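## Task

Put the red-capped bottle upright on the wall ledge marked with a blue label strip, and get every other bottle onto the ledge that belongs to it. Each bottle's entire base must rest on its ledge, and each must stay there without the robot supporting it. Finish by releasing the bottles and pulling the grippers away.

## Robot and tools

Robot: two arms, left_arm and right_arm, each with six joints and a parallel gripper. The names are labels only. left_arm sits on the +y side.

Frame: one world frame for both arms. The origin is at table-top height, midway between the arms and roughly 5-10 cm in from the near table edge. +x points out over the table and +z points up. Result lines report each gripper's end_effector_position in metres and end_effector_quat_wxyz. That position is the spot between the finger pads, about 1 cm short of the tips, and it gets less accurate at long reach. The fingers point along the gripper's +z and close along its y.

Joint order, used in every row and every per-joint list: elbow, waist, shoulder, wrist roll, wrist yaw, wrist pitch. Waist, shoulder and wrist roll have their signs flipped against the URDF, both in commands and in results. The stated ranges use URDF signs: waist -2.618 to 3.054, shoulder 0 to 3.142, elbow 0 to 3.142, wrist pitch -1.571 to 1.571, wrist yaw -1.571 to 1.571, wrist roll -2.094 to 2.094. For a flipped joint, negate these, so a range of -0.5 to 2.0 reads -2.0 to 0.5. True limits may differ from these by up to 0.036 rad.

A row is 14 numbers, each in [-1, 1]. The first 7 are left_arm's six joint values in the order above, then its opening. The last 7 are the same for right_arm. Send all 14 even when one arm stays still. Joint values are scaled offsets, not poses: 1.0 equals 1.202 rad waist, 1.258 shoulder, 1.238 elbow, 2.073 wrist pitch, and 2.022 for wrist yaw and for wrist roll. The opening is absolute: +1 fully open, -1 closed.

execute_actions(actions): a list of actions. Each action is a table of up to 15 rows, one per 1/30 s step. If it has fewer rows, the last one repeats until 15 steps have run. Offsets in every row of an action count from the joint angles at that action's start, not from the previous row. For the first action in a call, that start is the last reported state. An empty list just returns the current state and images. If an action asks any joint to go more than 0.036 rad beyond its range, that action is refused for both arms. A malformed action, or a first action that fails this check, makes the whole call do nothing.

move(target, speed, blocking): target is one 14-number row. Its offsets count from the "Joint positions" of the last result that showed them. All joints arrive together, so the hand traces a curve. The motion takes between 0.5 and 10 s and is cut off at 10 s. speed, 0.01 to 2 rad/s with default 0.5, caps the joint that has farthest to go. The move does not avoid obstacles or the other arm. A faster move hits harder, and a target set further past a contact presses harder. With blocking=false you get a reply after 0.5 s and the motion carries on. Until a result shows that it ended, other moves and actions are refused, so call wait or stop first. The "move:" line gives the ending (done, off_target, moving, held, fault), limits=held or limits=none, and each arm's joint that is furthest from its target.

wait(seconds): 0 to 10. The arms keep their last command, and the wait returns early if a running move ends. stop(): brakes a running move. The arm needs braking room, and the fingers keep moving. zoom_image(camera, region): region is [x0, y0, x1, y1] in image pixels with (0,0) at top-left, no bigger than 504x504. finished_scene(scene): 1 or 2. It ends that scene for good and reports success.

Cameras: cam_head_left and cam_head_right (896x504), cam_left_wrist and cam_right_wrist (504x504, fisheye). Calibration data is supplied as K, distortion and T_world_to_cam, and may be off by a few degrees or millimetres.

Motion limits: each commanded joint target stays within a fixed lead of the measured angle, on every arm. The lead is 0.202 rad waist, 0.258 shoulder, 0.238 elbow, 0.573 wrist pitch, and 0.522 each for wrist yaw and wrist roll. Targets are also scaled back so the hand target stays within 70 mm of where the hand is. Large changes therefore take several actions, and an unfinished motion may need to be sent again. An arm given zero offsets can slowly sag. To hold it, command it back toward the angles you want.

Result lines: Joint positions and Joint velocities (rad, rad/s, with the finger gap last in m, 0.094 when open). Joint targets. grip_measured, the opening on the command scale. Joint torques, which are offset and noisy. Step readings, where HELD marks steps that were held back. "joint command not followed" means the clearance check altered targets. "joint sent to its limit" means a joint reached its end. FAULT lines also appear. MOTOR HOT appears from 75 °C. At 90 °C the arm halts for 10 s, and at 100 °C it goes limp and drops.

Gripping: command roughly 0.03 below grip_measured to hold firmly, or less for a lighter grip. Pad force tops out around 50-62 N. Grip readings can be off by about 1 mm.

The simulation keeps running while you compose a reply, holding the last command. Brief tugs on held items or nudges to loose ones may happen. Avoid dropping bottles, knocking anything off the table, slamming, pushing hard, and letting the arms strike each other. Watch out for the bar and plate behind the bases, which can rise up to 3 cm above the table.

Each tool is called after "Call:" as name([rows], argument=value, ...), one row to a line, values as JSON.

## Session

Call:
execute_actions(actions=[])

Scene clock: 0.00 s.
left_arm: end_effector_position=(+0.3712, +0.3129, +0.4113) grip_measured=+1.000 end_effector_quat_wxyz=(+0.721, +0.003, +0.692, +0.018) | right_arm: end_effector_position=(+0.3649, -0.3531, +0.3990) grip_measured=+1.000 end_effector_quat_wxyz=(+0.713, +0.028, +0.700, -0.004)
Joint names: [elbow, waist, shoulder, wrist roll, wrist yaw, wrist pitch]
Joint positions: left_arm=[ 1.06   0.016 -1.038 -0.009 -0.005  0.003  0.094] | right_arm=[ 1.046  0.014 -1.052  0.007 -0.004 -0.006  0.094]
Joint velocities: left_arm=[-0.027 -0.002 -0.002  0.007 -0.022 -0.007  0.   ] | right_arm=[-0.002  0.002 -0.007  0.022 -0.022  0.022  0.   ]
Joint torques (N m, as the arm reports them, + toward a larger Joint positions number): no reading
Motor temperatures (°C, as the motors report them): left_arm=[33 29 30 31 28 38] | right_arm=[35 32 32 31 29 39]
Joint targets: left_arm=[1.069 0.015 -1.033 -0.009 -0.006 0.001] | right_arm=[1.062 0.012 -1.046 0.008 -0.007 0.010]

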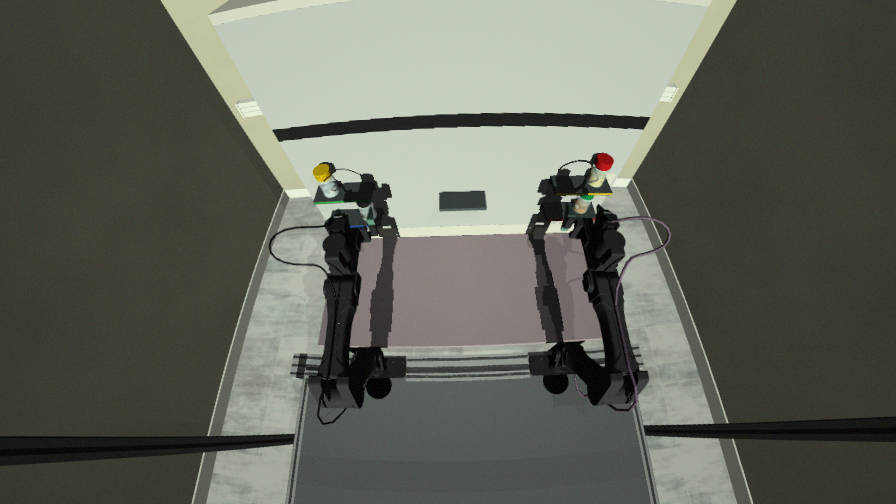

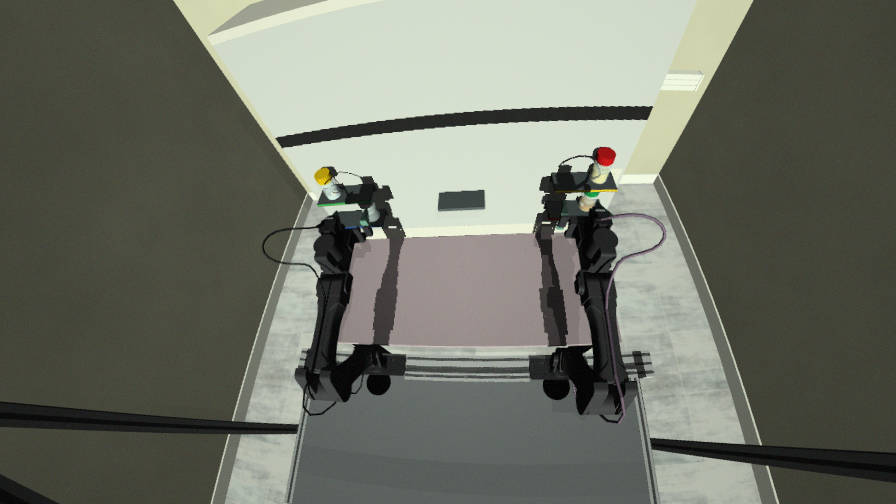

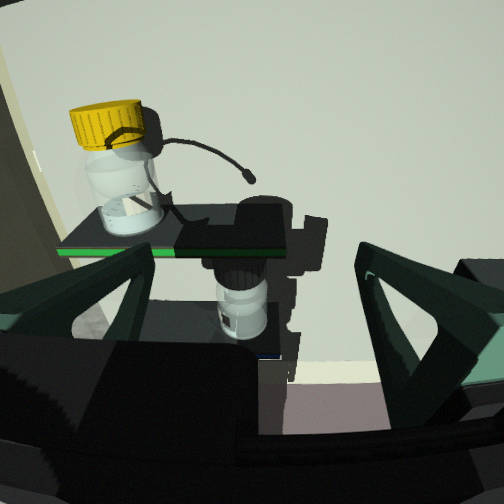

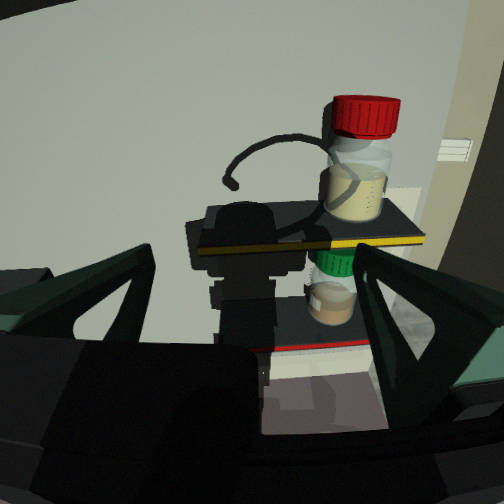

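Call:
move(target=[-0.424,-0.138,0,0,0,0.24,1, 0.072,0.15,-0.043,0,0,0.017,1])

Scene clock: 15.83 s.
left_arm: end_effector_position=(+0.3684, +0.3734, +0.2751) grip_measured=+1.000 end_effector_quat_wxyz=(+0.707, -0.052, +0.701, +0.071) | right_arm: end_effector_position=(+0.3661, -0.4210, +0.4080) grip_measured=+1.000 end_effector_quat_wxyz=(+0.714, +0.090, +0.692, -0.065)
Joint names: [elbow, waist, shoulder, wrist roll, wrist yaw, wrist pitch]
Joint positions: left_arm=[ 0.543 -0.137 -1.038 -0.009 -0.005  0.485  0.094] | right_arm=[ 1.099  0.186 -1.099  0.007 -0.004  0.005  0.094]
Joint velocities: left_arm=[ 0.007  0.002  0.002 -0.051 -0.022  0.022  0.   ] | right_arm=[ 0.007 -0.002  0.007  0.037  0.022  0.051  0.   ]
Joint torques (N m, as the arm reports them, + toward a larger Joint positions number): left_arm=[ 6.   -1.13  2.56 -0.01 -0.01  1.88] | right_arm=[9.16 0.6  2.03 0.   0.02 2.16]
Motor temperatures (°C, as the motors report them): left_arm=[36 29 31 31 28 41] | right_arm=[38 32 32 31 29 41]
Joint targets: left_arm=[0.535 -0.150 -1.038 -0.009 -0.005 0.500] | right_arm=[1.135 0.195 -1.106 0.007 -0.004 0.030]
move: off_target (right_arm); limits=none; left_arm: farthest joint: the wrist pitch, 0.015 radians from its target (0.498 radians at the start); right_arm: farthest joint: the elbow, 0.036 radians from its target (0.089 radians at the start)
camera_calibration (this result's frames):
cam_left_wrist: T_world_to_cam=[[0.167799, -0.984667, -0.0476962, 0.318083], [-0.567045, -0.0568282, -0.821724, 0.462938], [0.806414, 0.164931, -0.567886, -0.0715619], [0, 0, 0, 1]] pos_world=[0.266841, 0.351317, 0.354939]
cam_right_wrist: T_world_to_cam=[[-0.219356, -0.974753, -0.0417045, -0.312143], [-0.532326, 0.155397, -0.832154, 0.606581], [0.817626, -0.160338, -0.552973, -0.019873], [0, 0, 0, 1]] pos_world=[0.270677, -0.40171, 0.480762]

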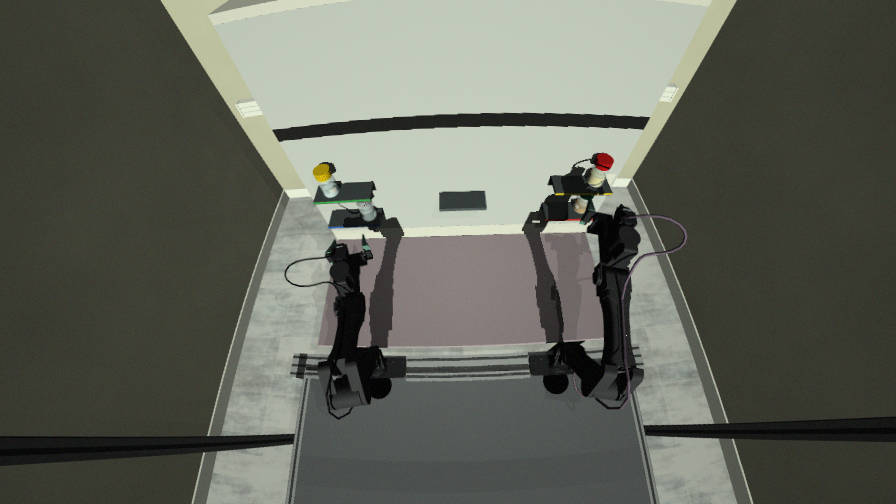

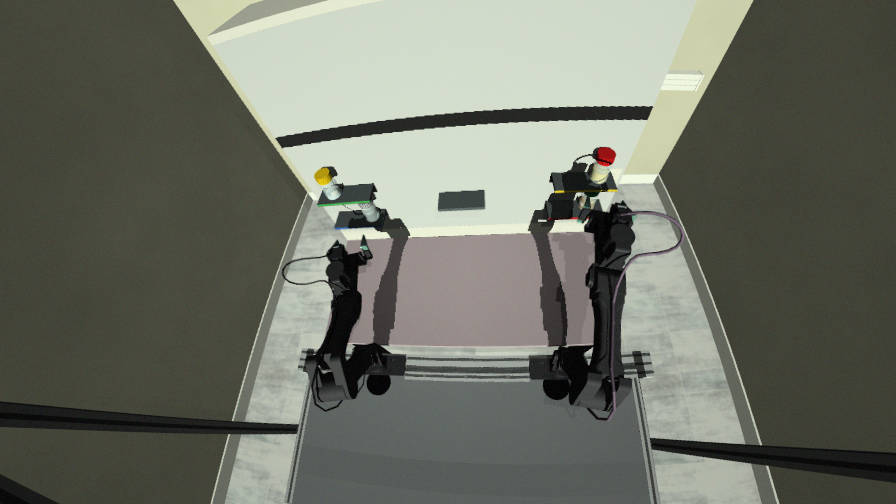

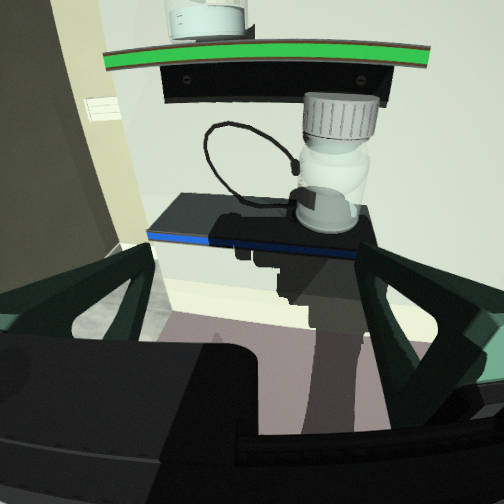

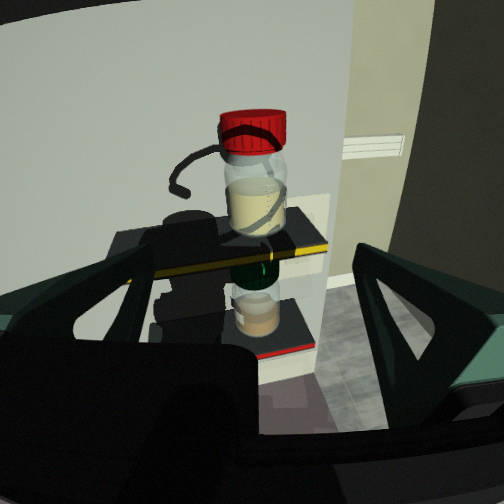

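Call:
move(target=[0,0,0,0,0,0.007,1, 0.325,0.018,-0.385,0,0,0.062,1], speed=0.5)

Scene clock: 48.27 s.
left_arm: end_effector_position=(+0.3684, +0.3734, +0.2752) grip_measured=+1.000 end_effector_quat_wxyz=(+0.707, -0.052, +0.701, +0.071) | right_arm: end_effector_position=(+0.4922, -0.4574, +0.4006) grip_measured=+1.000 end_effector_quat_wxyz=(+0.704, +0.096, +0.701, -0.069)
Joint names: [elbow, waist, shoulder, wrist roll, wrist yaw, wrist pitch]
Joint positions: left_arm=[ 0.543 -0.137 -1.038 -0.009 -0.005  0.485  0.094] | right_arm=[ 1.462  0.202 -1.591  0.007 -0.004  0.108  0.094]
Joint velocities: left_arm=[-0.027  0.012 -0.002 -0.022  0.007 -0.022  0.   ] | right_arm=[-0.017  0.012  0.007  0.022  0.022  0.037  0.   ]
Joint torques (N m, as the arm reports them, + toward a larger Joint positions number): left_arm=[ 6.57  0.    2.55 -0.01 -0.01  1.87] | right_arm=[9.65 0.47 8.64 0.   0.03 2.19]
Motor temperatures (°C, as the motors report them): left_arm=[36 29 31 31 28 43] | right_arm=[41 32 32 31 29 43]
Joint targets: left_arm=[0.543 -0.137 -1.038 -0.009 -0.005 0.500] | right_arm=[1.502 0.208 -1.583 0.007 -0.004 0.134]
move: off_target (right_arm); limits=none; left_arm: farthest joint: the wrist pitch, 0.014 radians from its target (0.014 radians at the start); right_arm: farthest joint: the elbow, 0.040 radians from its target (0.402 radians at the start)
camera_calibration (this result's frames):
cam_left_wrist: T_world_to_cam=[[0.167811, -0.984665, -0.0476967, 0.318081], [-0.566737, -0.0567715, -0.821941, 0.46294], [0.806628, 0.164962, -0.567573, -0.0716844], [0, 0, 0, 1]] pos_world=[0.26681, 0.35131, 0.354995]
cam_right_wrist: T_world_to_cam=[[-0.234105, -0.971302, -0.0420412, -0.311202], [-0.551671, 0.168323, -0.8169, 0.68255], [0.800533, -0.168048, -0.575245, -0.119099], [0, 0, 0, 1]] pos_world=[0.399032, -0.437174, 0.475981]

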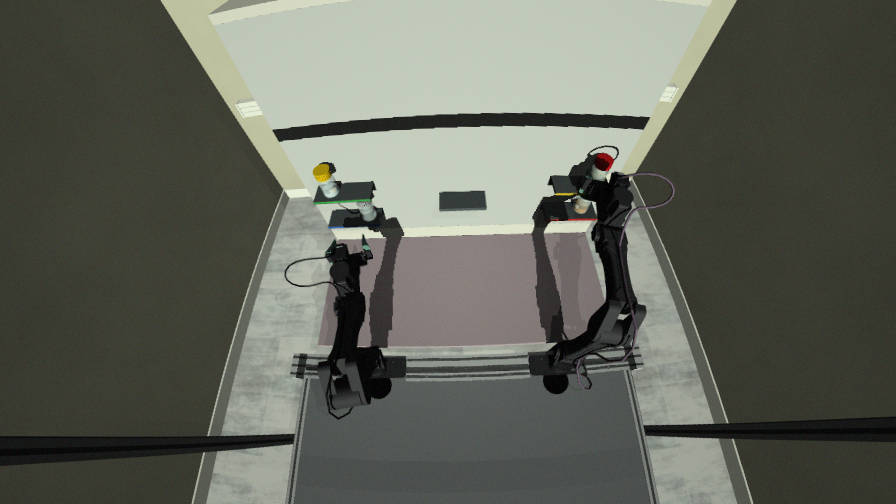

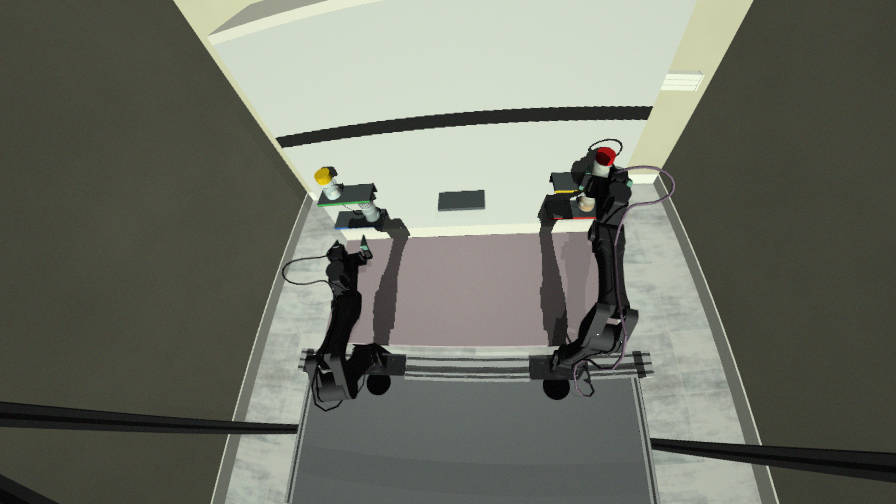

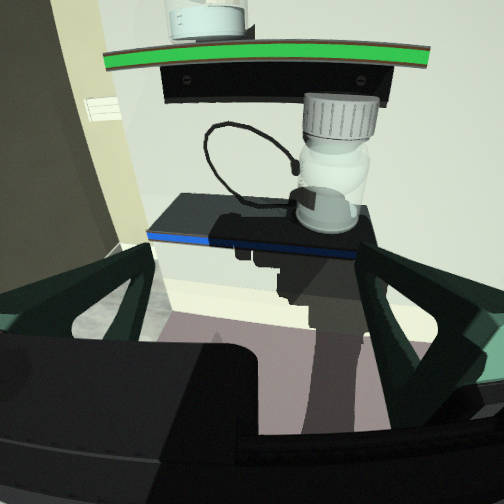

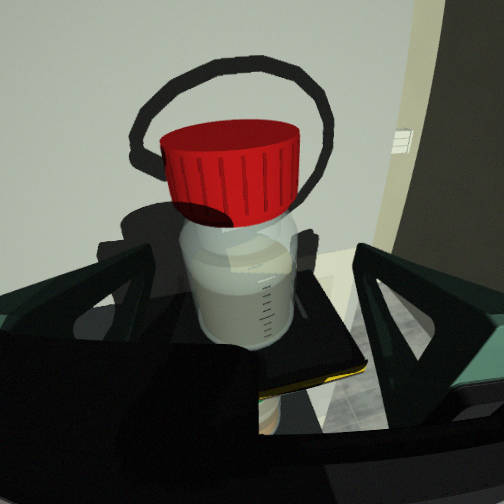

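Call:
execute_actions(actions=[])

Scene clock: 69.40 s.
left_arm: end_effector_position=(+0.3684, +0.3734, +0.2752) grip_measured=+1.000 end_effector_quat_wxyz=(+0.707, -0.052, +0.701, +0.071) | right_arm: end_effector_position=(+0.4922, -0.4574, +0.4007) grip_measured=+1.000 end_effector_quat_wxyz=(+0.704, +0.096, +0.700, -0.069)
Joint names: [elbow, waist, shoulder, wrist roll, wrist yaw, wrist pitch]
Joint positions: left_arm=[ 0.543 -0.137 -1.038 -0.009 -0.005  0.485  0.094] | right_arm=[ 1.462  0.202 -1.591  0.007 -0.004  0.108  0.094]
Joint velocities: left_arm=[-0.007  0.002  0.002 -0.007 -0.007 -0.007  0.   ] | right_arm=[-0.022  0.017  0.017  0.022  0.007  0.051  0.   ]
Joint torques (N m, as the arm reports them, + toward a larger Joint positions number): left_arm=[ 6.57  0.01  2.57  0.   -0.01  1.87] | right_arm=[9.61 0.37 8.59 0.01 0.02 2.16]
Motor temperatures (°C, as the motors report them): left_arm=[37 29 30 31 28 44] | right_arm=[42 32 35 31 29 43]
Joint targets: left_arm=[0.543 -0.137 -1.038 -0.009 -0.005 0.500] | right_arm=[1.502 0.208 -1.583 0.007 -0.004 0.133]
camera_calibration (this result's frames):
cam_left_wrist: T_world_to_cam=[[0.167811, -0.984665, -0.0476967, 0.318081], [-0.566737, -0.0567715, -0.821941, 0.46294], [0.806628, 0.164962, -0.567573, -0.0716844], [0, 0, 0, 1]] pos_world=[0.26681, 0.35131, 0.354995]
cam_right_wrist: T_world_to_cam=[[-0.234107, -0.971302, -0.042041, -0.311201], [-0.551366, 0.16826, -0.81712, 0.682536], [0.800743, -0.168113, -0.574933, -0.119302], [0, 0, 0, 1]] pos_world=[0.399003, -0.43717, 0.476039]

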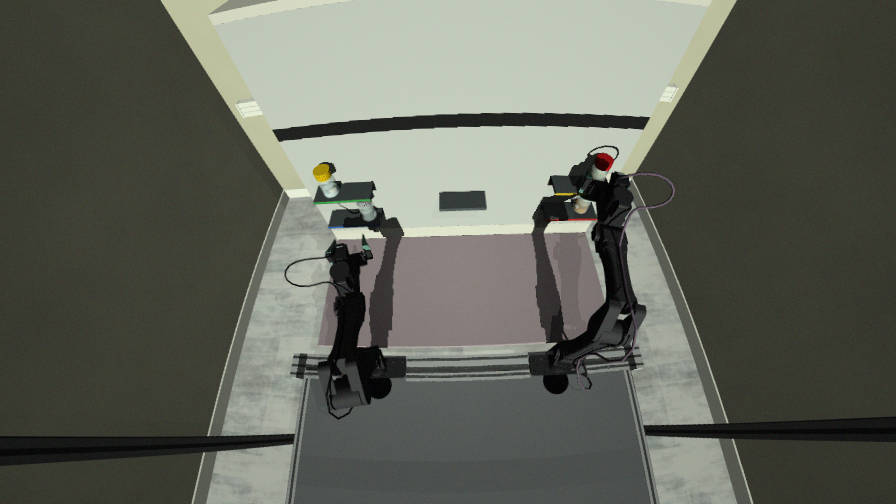

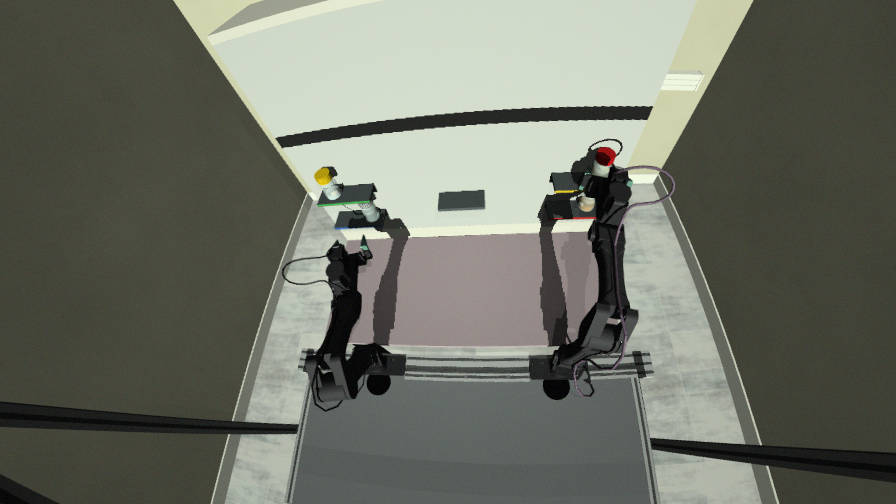

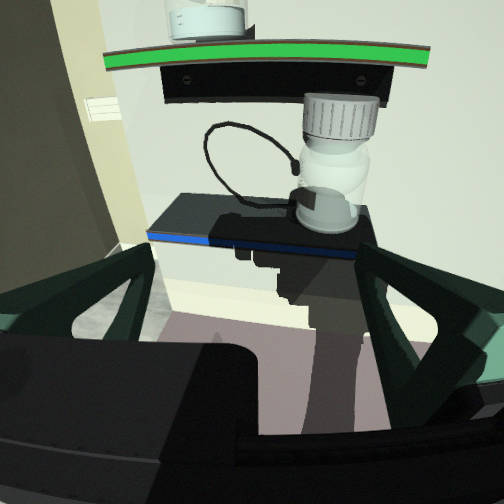

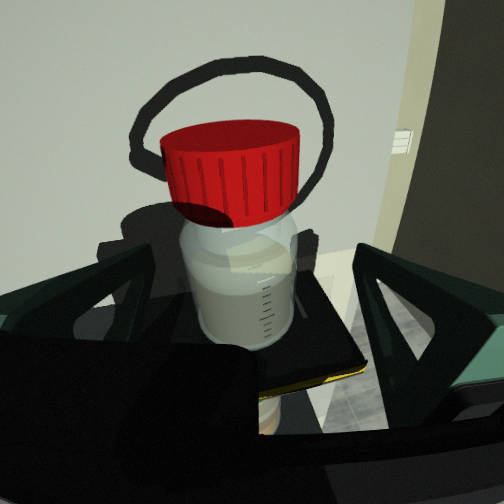

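Call:
move(target=[0,0,0,0,0,0.007,1, 0.069,-0.015,-0.061,0,0,0.02,1], speed=0.15)

Scene clock: 75.40 s.
left_arm: end_effector_position=(+0.3684, +0.3734, +0.2753) grip_measured=+1.000 end_effector_quat_wxyz=(+0.707, -0.052, +0.701, +0.071) | right_arm: end_effector_position=(+0.5129, -0.4619, +0.3901) grip_measured=+1.000 end_effector_quat_wxyz=(+0.700, +0.096, +0.704, -0.068)
Joint names: [elbow, waist, shoulder, wrist roll, wrist yaw, wrist pitch]
Joint positions: left_arm=[ 0.543 -0.137 -1.038 -0.009 -0.005  0.486  0.094] | right_arm=[ 1.511  0.202 -1.668  0.007 -0.004  0.125  0.094]
Joint velocities: left_arm=[0.022 0.017 0.002 0.007 0.007 0.007 0.   ] | right_arm=[ 0.002 -0.002  0.022 -0.037  0.022 -0.037  0.   ]
Joint torques (N m, as the arm reports them, + toward a larger Joint positions number): left_arm=[ 6.58  0.01  2.57  0.   -0.01  1.87] | right_arm=[ 9.32 -1.26  8.71  0.02  0.02  2.15]
Motor temperatures (°C, as the motors report them): left_arm=[37 29 30 31 28 44] | right_arm=[42 32 35 31 29 43]
Joint targets: left_arm=[0.543 -0.137 -1.038 -0.009 -0.005 0.500] | right_arm=[1.547 0.184 -1.668 0.007 -0.004 0.150]
move: off_target (right_arm); limits=none; left_arm: farthest joint: the wrist pitch, 0.014 radians from its target (0.014 radians at the start); right_arm: farthest joint: the elbow, 0.036 radians from its target (0.086 radians at the start)
camera_calibration (this result's frames):
cam_left_wrist: T_world_to_cam=[[0.167823, -0.984663, -0.0476972, 0.318079], [-0.566428, -0.0567148, -0.822157, 0.462942], [0.806842, 0.164994, -0.567259, -0.0718069], [0, 0, 0, 1]] pos_world=[0.26678, 0.351304, 0.35505]
cam_right_wrist: T_world_to_cam=[[-0.234061, -0.971312, -0.0420476, -0.311195], [-0.560498, 0.170151, -0.810488, 0.689064], [0.794391, -0.166136, -0.584245, -0.134959], [0, 0, 0, 1]] pos_world=[0.420591, -0.441934, 0.466544]

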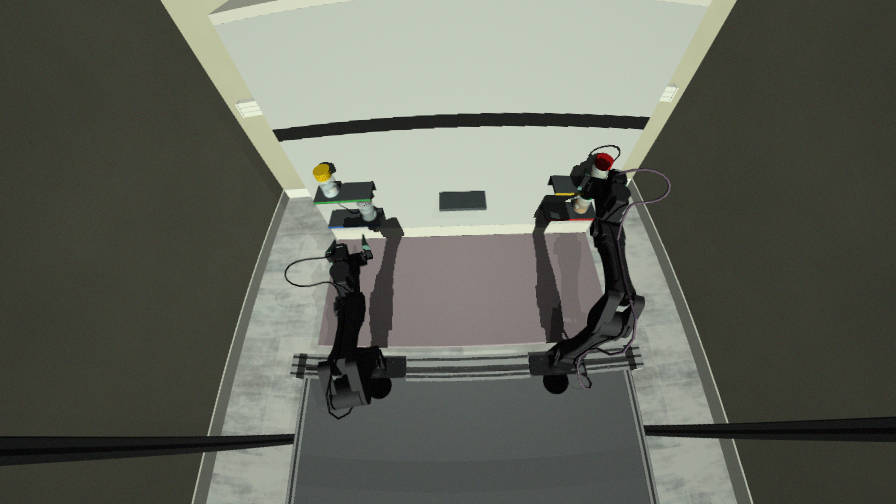

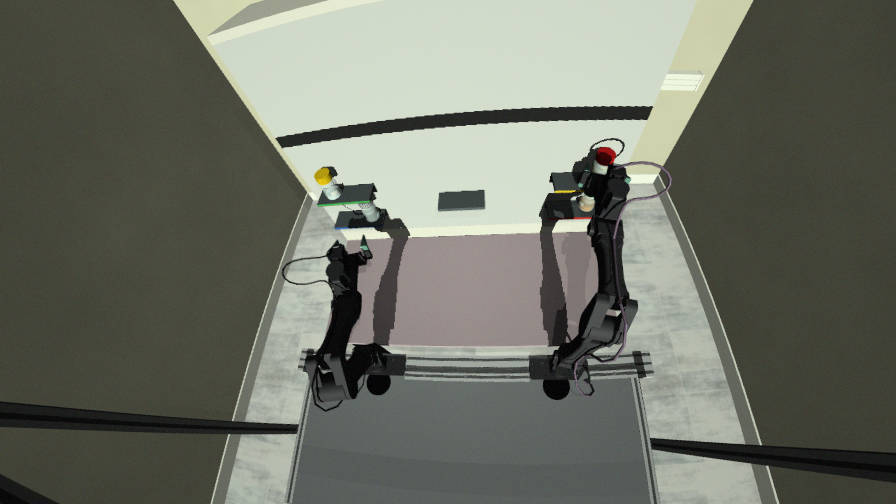

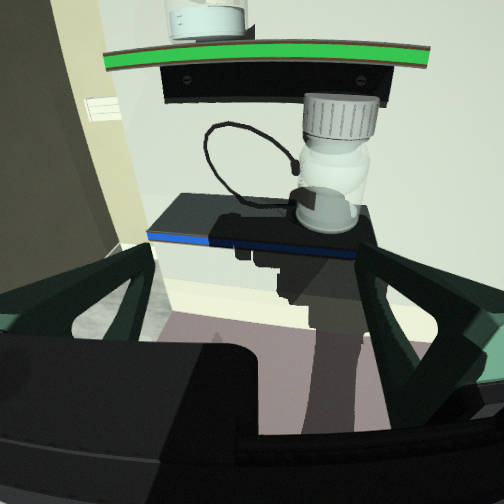

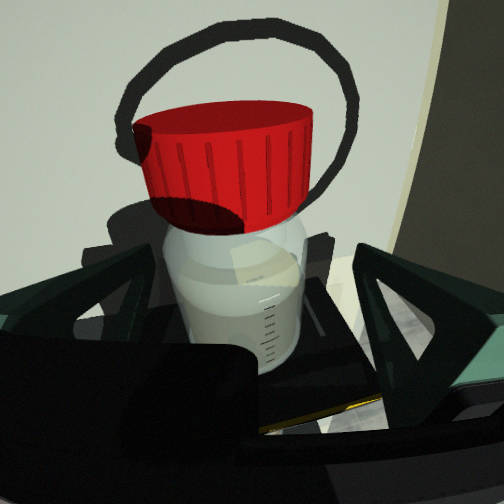

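Call:
execute_actions([
  [[0,0,0,0,0,0.007,1, 0.029,-0.035,0,0,0,0.012,1]],
  [[0,0,0,0,0,0,1, 0,0,0,0,0,0,1]],
])

Scene clock: 78.90 s.
left_arm: end_effector_position=(+0.3684, +0.3734, +0.2753) grip_measured=+1.000 end_effector_quat_wxyz=(+0.707, -0.052, +0.701, +0.071) | right_arm: end_effector_position=(+0.5164, -0.4464, +0.3889) grip_measured=+1.000 end_effector_quat_wxyz=(+0.699, +0.086, +0.708, -0.058)
Joint names: [elbow, waist, shoulder, wrist roll, wrist yaw, wrist pitch]
Joint positions: left_arm=[ 0.543 -0.137 -1.038 -0.009 -0.005  0.486  0.094] | right_arm=[ 1.511  0.172 -1.668  0.007 -0.002  0.117  0.094]
Joint velocities: left_arm=[-0.002  0.002  0.002  0.007 -0.066 -0.095  0.   ] | right_arm=[-0.017 -0.002 -0.017 -0.007  0.007 -0.007  0.   ]
Joint torques (N m, as the arm reports them, + toward a larger Joint positions number): left_arm=[ 6.57  0.01  2.56  0.   -0.01  1.73] | right_arm=[6.29 0.   8.7  0.   0.02 2.  ]
Motor temperatures (°C, as the motors report them): left_arm=[37 29 30 31 28 44] | right_arm=[42 32 35 31 29 43]
Joint targets: left_arm=[0.543 -0.137 -1.038 -0.009 -0.005 0.486] | right_arm=[1.511 0.172 -1.668 0.007 -0.002 0.125]
Step readings (joint positions; steps 1 to 15: 1st action; 16 to 30: 2nd action):
0: left_arm=[0.543 -0.137 -1.038 -0.009 -0.005 0.486] | right_arm=[1.511 0.202 -1.668 0.007 -0.004 0.125]
1: left_arm=[0.543 -0.137 -1.038 -0.009 -0.005 0.486] | right_arm=[1.511 0.199 -1.668 0.007 -0.002 0.125]
2: left_arm=[0.543 -0.137 -1.038 -0.009 -0.005 0.486] | right_arm=[1.511 0.195 -1.668 0.007 -0.002 0.125]
4: left_arm=[0.543 -0.137 -1.038 -0.009 -0.005 0.486] | right_arm=[1.511 0.184 -1.668 0.007 -0.002 0.125]
8: left_arm=[0.543 -0.137 -1.038 -0.009 -0.005 0.486] | right_arm=[1.511 0.172 -1.668 0.007 -0.002 0.125]
15: left_arm=[0.543 -0.137 -1.038 -0.009 -0.005 0.486] | right_arm=[1.511 0.172 -1.668 0.007 -0.002 0.125]
16: left_arm=[0.543 -0.137 -1.038 -0.009 -0.005 0.486] | right_arm=[1.511 0.172 -1.668 0.007 -0.002 0.124]
17: left_arm=[0.543 -0.137 -1.038 -0.009 -0.005 0.486] | right_arm=[1.511 0.172 -1.668 0.007 -0.002 0.123]
19: left_arm=[0.543 -0.137 -1.038 -0.009 -0.005 0.486] | right_arm=[1.511 0.172 -1.668 0.007 -0.002 0.121]
23: left_arm=[0.543 -0.137 -1.038 -0.009 -0.005 0.486] | right_arm=[1.511 0.172 -1.668 0.007 -0.002 0.118]
30: Joint positions above
camera_calibration (this result's frames):
cam_left_wrist: T_world_to_cam=[[0.167823, -0.984663, -0.0476972, 0.318079], [-0.566428, -0.0567148, -0.822157, 0.462942], [0.806842, 0.164994, -0.567259, -0.0718069], [0, 0, 0, 1]] pos_world=[0.26678, 0.351304, 0.35505]
cam_right_wrist: T_world_to_cam=[[-0.206883, -0.97749, -0.0413926, -0.312487], [-0.570197, 0.154845, -0.806783, 0.684134], [0.795031, -0.143308, -0.589397, -0.123929], [0, 0, 0, 1]] pos_world=[0.423971, -0.429148, 0.465969]

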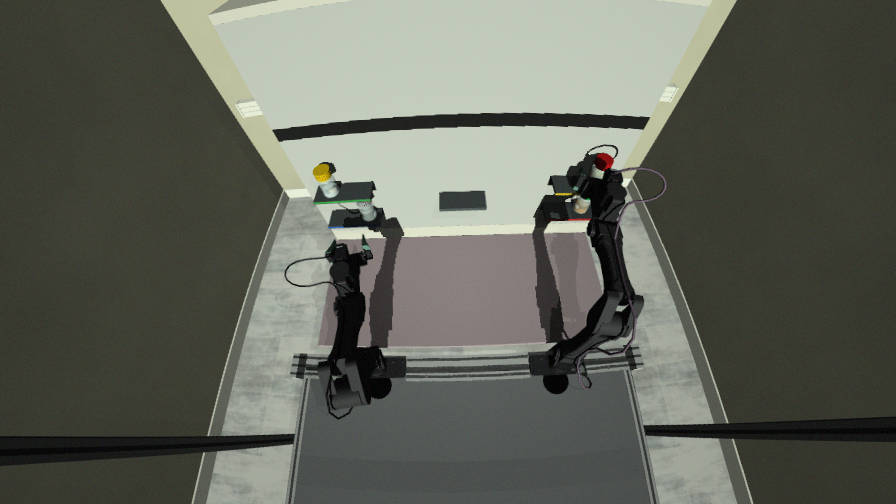

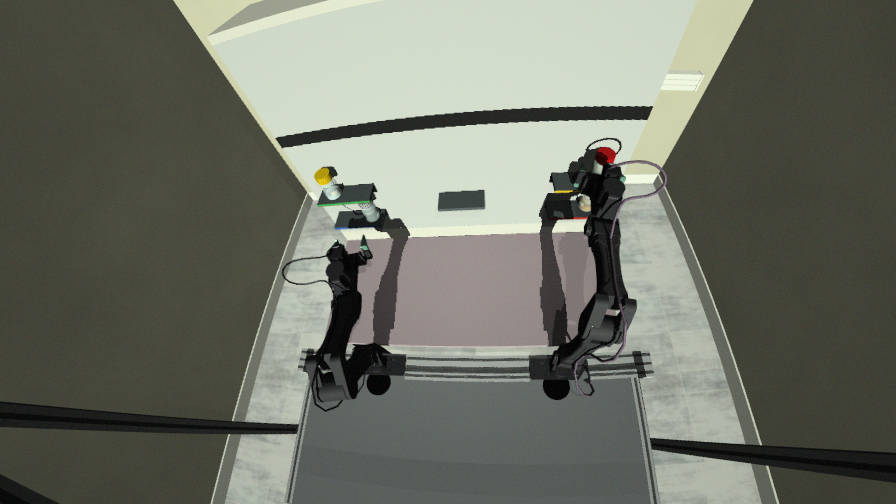

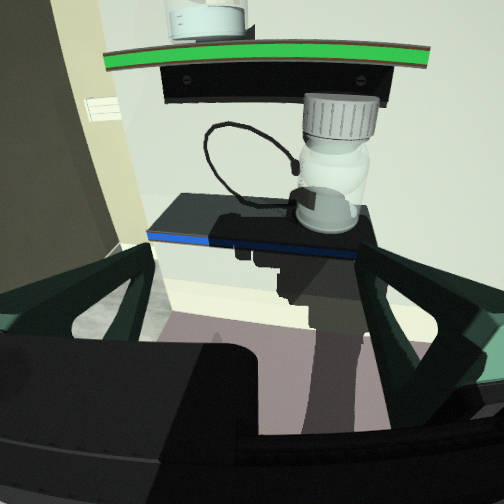

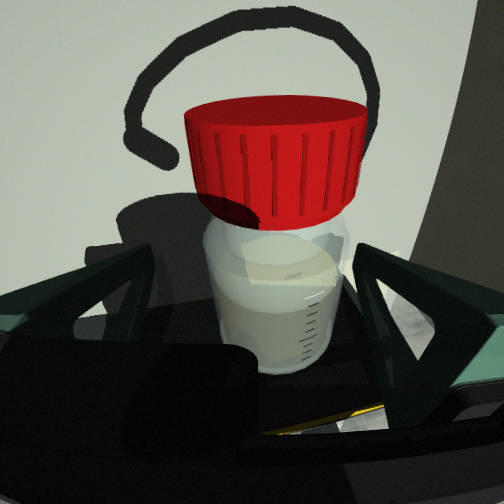

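Call:
execute_actions([
  [[0,0,0,0,0,0,1, 0.02,0.011,0,0,0,0.014,1]],
  [[0,0,0,0,0,0,1, 0.02,0,0,0,0,0.012,0.5]],
  [[0,0,0,0,0,0,1, 0.02,0,0,0,0,0.012,0.12]],
  [[0,0,0,0,0,0,1, 0.02,0,0,0,0,0.012,0.12]],
])

Scene clock: 89.53 s.
left_arm: end_effector_position=(+0.3684, +0.3734, +0.2753) grip_measured=+1.000 end_effector_quat_wxyz=(+0.707, -0.052, +0.701, +0.071) | right_arm: end_effector_position=(+0.5152, -0.4520, +0.3897) grip_measured=+0.178 end_effector_quat_wxyz=(+0.699, +0.091, +0.706, -0.063)
Joint names: [elbow, waist, shoulder, wrist roll, wrist yaw, wrist pitch]
Joint positions: left_arm=[ 0.543 -0.137 -1.038 -0.009 -0.005  0.486  0.094] | right_arm=[ 1.511  0.182 -1.668  0.008  0.001  0.121  0.055]
Joint velocities: left_arm=[-0.012  0.012  0.007  0.037 -0.081 -0.037  0.   ] | right_arm=[ 0.002  0.002 -0.012 -0.022  0.022  0.037 -0.001]
Joint torques (N m, as the arm reports them, + toward a larger Joint positions number): left_arm=[ 6.57  0.    2.56  0.   -0.01  1.74] | right_arm=[8.38 0.05 8.74 0.01 0.03 2.17]
Motor temperatures (°C, as the motors report them): left_arm=[37 29 30 31 28 44] | right_arm=[41 32 35 31 29 43]
Joint targets: left_arm=[0.543 -0.137 -1.038 -0.009 -0.005 0.486] | right_arm=[1.536 0.182 -1.668 0.008 0.001 0.146]
Step readings (joint positions; steps 1 to 15: 1st action; 16 to 30: 2nd action; 31 to 45: 3rd action; 46 to 60: 4th action):
0: left_arm=[0.543 -0.137 -1.038 -0.009 -0.005 0.486] | right_arm=[1.511 0.172 -1.668 0.007 -0.002 0.117]
1: left_arm=[0.543 -0.137 -1.038 -0.009 -0.005 0.486] | right_arm=[1.511 0.173 -1.668 0.007 -0.002 0.118]
2: left_arm=[0.543 -0.137 -1.038 -0.009 -0.005 0.486] | right_arm=[1.511 0.174 -1.668 0.007 -0.002 0.118]
4: left_arm=[0.543 -0.137 -1.038 -0.009 -0.005 0.486] | right_arm=[1.511 0.178 -1.668 0.007 -0.002 0.119]
8: left_arm=[0.543 -0.137 -1.038 -0.009 -0.005 0.486] | right_arm=[1.511 0.181 -1.668 0.007 -0.002 0.120]
15: left_arm=[0.543 -0.137 -1.038 -0.009 -0.005 0.486] | right_arm=[1.511 0.181 -1.668 0.007 -0.002 0.121]
16: left_arm=[0.543 -0.137 -1.038 -0.009 -0.005 0.486] | right_arm=[1.511 0.181 -1.668 0.007 -0.002 0.121]
17: left_arm=[0.543 -0.137 -1.038 -0.009 -0.005 0.486] | right_arm=[1.511 0.181 -1.668 0.007 -0.002 0.121]
19: left_arm=[0.543 -0.137 -1.038 -0.009 -0.005 0.486] | right_arm=[1.511 0.181 -1.668 0.007 -0.002 0.121]
23: left_arm=[0.543 -0.137 -1.038 -0.009 -0.005 0.486] | right_arm=[1.511 0.181 -1.668 0.007 -0.002 0.121]
30: left_arm=[0.543 -0.137 -1.038 -0.009 -0.005 0.486] | right_arm=[1.511 0.181 -1.668 0.007 -0.002 0.121]
31: left_arm=[0.543 -0.137 -1.038 -0.009 -0.005 0.486] | right_arm=[1.511 0.181 -1.668 0.008 0.001 0.121]
32: left_arm=[0.543 -0.137 -1.038 -0.009 -0.005 0.486] | right_arm=[1.511 0.182 -1.668 0.008 -0.000 0.121]
34: left_arm=[0.543 -0.137 -1.038 -0.009 -0.005 0.486] | right_arm=[1.511 0.182 -1.668 0.008 0.001 0.121]
38: left_arm=[0.543 -0.137 -1.038 -0.009 -0.005 0.486] | right_arm=[1.511 0.182 -1.668 0.008 0.001 0.121]
45: left_arm=[0.543 -0.137 -1.038 -0.009 -0.005 0.486] | right_arm=[1.511 0.182 -1.668 0.008 0.001 0.121]
46: left_arm=[0.543 -0.137 -1.038 -0.009 -0.005 0.486] | right_arm=[1.511 0.182 -1.668 0.008 0.001 0.121]
47: left_arm=[0.543 -0.137 -1.038 -0.009 -0.005 0.486] | right_arm=[1.511 0.182 -1.668 0.008 0.001 0.121]
49: left_arm=[0.543 -0.137 -1.038 -0.009 -0.005 0.486] | right_arm=[1.511 0.182 -1.668 0.008 0.001 0.121]
53: left_arm=[0.543 -0.137 -1.038 -0.009 -0.005 0.486] | right_arm=[1.511 0.182 -1.668 0.008 0.001 0.121]
60: Joint positions above
camera_calibration (this result's frames):
cam_left_wrist: T_world_to_cam=[[0.167823, -0.984663, -0.0476972, 0.318079], [-0.566428, -0.0567148, -0.822157, 0.462942], [0.806842, 0.164994, -0.567259, -0.0718069], [0, 0, 0, 1]] pos_world=[0.26678, 0.351304, 0.35505]
cam_right_wrist: T_world_to_cam=[[-0.218821, -0.974895, -0.0411876, -0.310927], [-0.565407, 0.161085, -0.808929, 0.68615], [0.795256, -0.153723, -0.586461, -0.129301], [0, 0, 0, 1]] pos_world=[0.422744, -0.433526, 0.466411]

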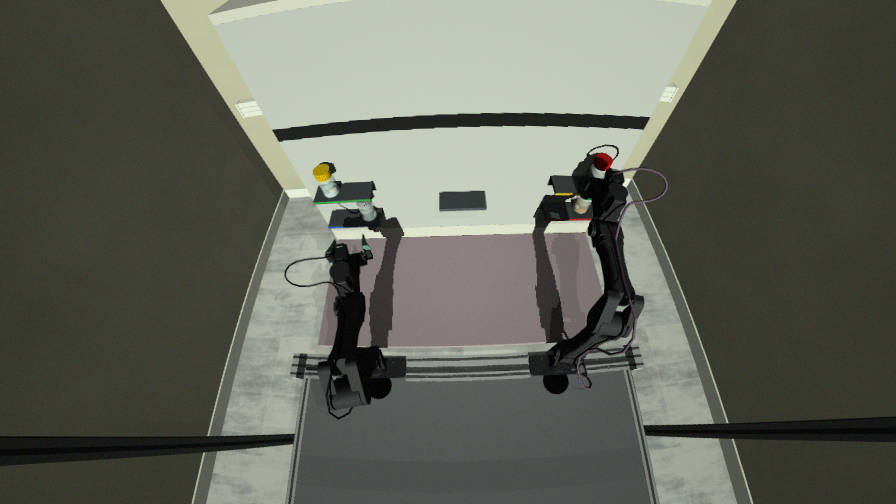

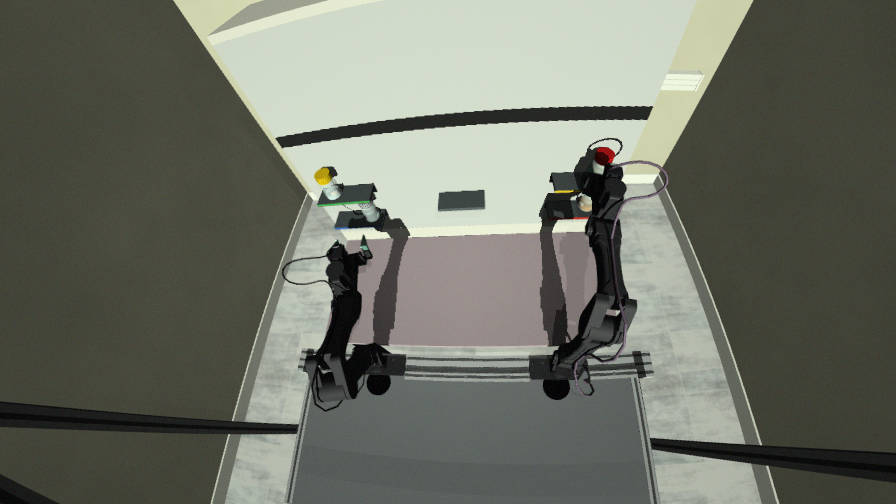

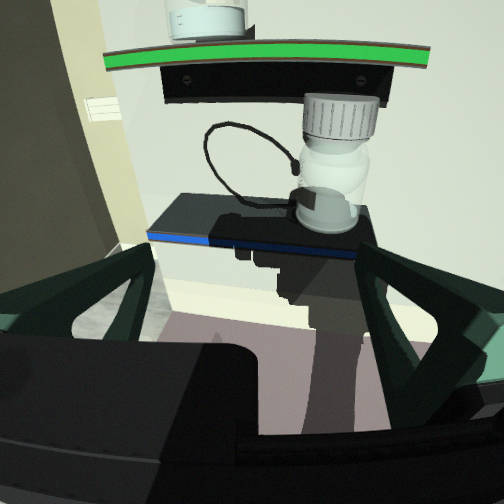

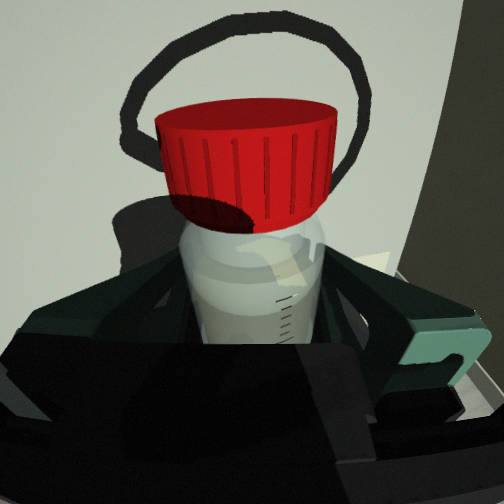

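Call:
move(target=[0,0,0,0,0,0,1, 0.08,0,0.06,0,0,0.06,0.13], speed=0.2)

Scene clock: 93.87 s.
left_arm: end_effector_position=(+0.3684, +0.3734, +0.2753) grip_measured=+1.000 end_effector_quat_wxyz=(+0.707, -0.052, +0.701, +0.071) | right_arm: end_effector_position=(+0.4977, -0.4511, +0.4528) grip_measured=+0.178 end_effector_quat_wxyz=(+0.752, +0.086, +0.650, -0.070)
Joint names: [elbow, waist, shoulder, wrist roll, wrist yaw, wrist pitch]
Joint positions: left_arm=[ 0.543 -0.137 -1.038 -0.009 -0.005  0.486  0.094] | right_arm=[ 1.567  0.182 -1.626  0.008  0.001  0.178  0.055]
Joint velocities: left_arm=[-0.002 -0.017  0.002 -0.022  0.037  0.007  0.   ] | right_arm=[ 0.012 -0.007 -0.022  0.007 -0.051 -0.037 -0.001]
Joint torques (N m, as the arm reports them, + toward a larger Joint positions number): left_arm=[ 6.57  0.01  2.55  0.   -0.01  1.74] | right_arm=[ 9.81 -0.04 11.56  0.01  0.01  2.57]
Motor temperatures (°C, as the motors report them): left_arm=[37 29 30 31 28 44] | right_arm=[41 32 36 31 29 44]
Joint targets: left_arm=[0.543 -0.137 -1.038 -0.009 -0.005 0.486] | right_arm=[1.610 0.182 -1.593 0.008 0.001 0.246]
move: off_target (right_arm); limits=none; left_arm: farthest joint: the waist, 0.000 radians from its target (0.000 radians at the start); right_arm: farthest joint: the wrist pitch, 0.068 radians from its target (0.124 radians at the start)
camera_calibration (this result's frames):
cam_left_wrist: T_world_to_cam=[[0.167823, -0.984663, -0.0476972, 0.318079], [-0.566428, -0.0567148, -0.822157, 0.462942], [0.806842, 0.164994, -0.567259, -0.0718069], [0, 0, 0, 1]] pos_world=[0.26678, 0.351304, 0.35505]
cam_right_wrist: T_world_to_cam=[[-0.219452, -0.974728, -0.0417912, -0.310611], [-0.436448, 0.136393, -0.889331, 0.688245], [0.872556, -0.176926, -0.455349, -0.186612], [0, 0, 0, 1]] pos_world=[0.395048, -0.429649, 0.514124]

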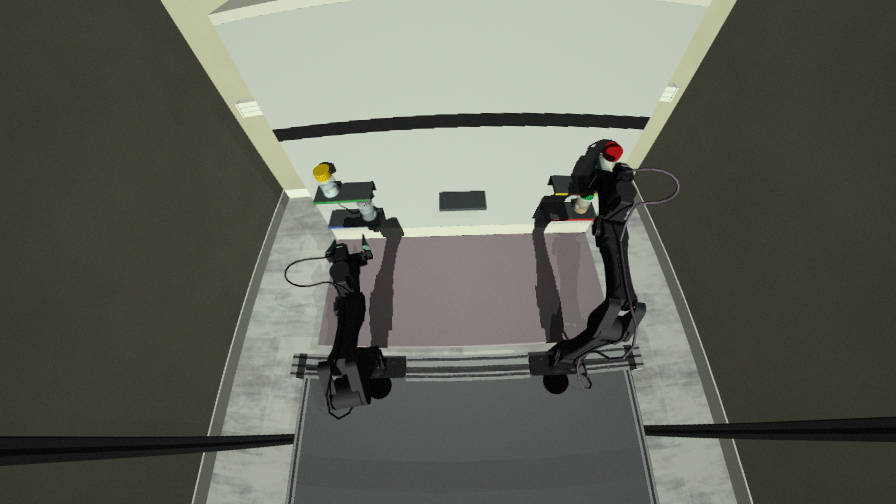

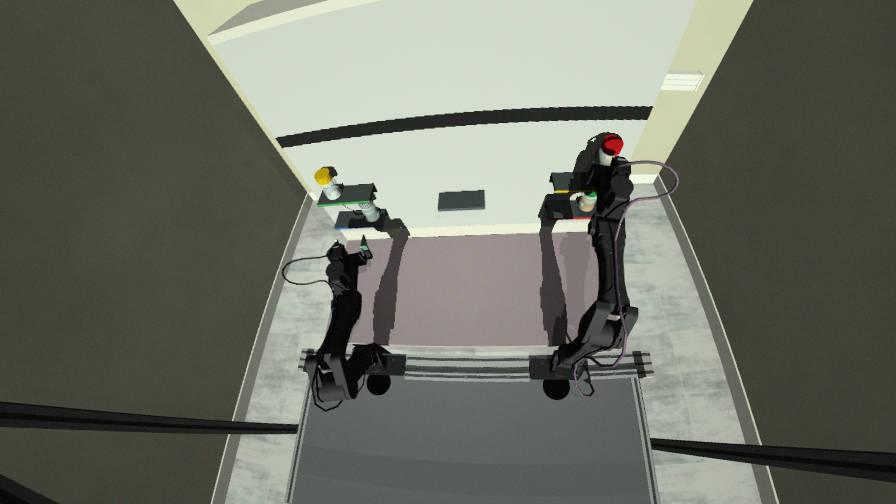

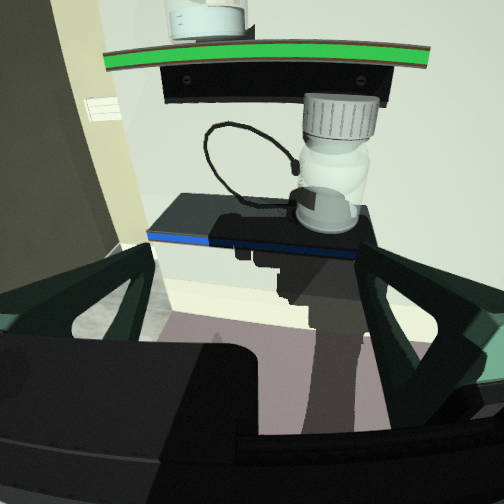

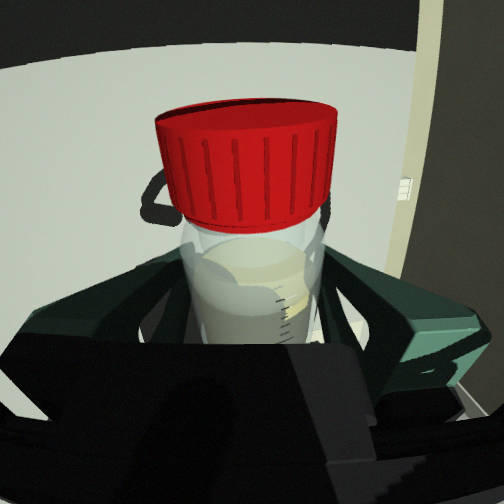

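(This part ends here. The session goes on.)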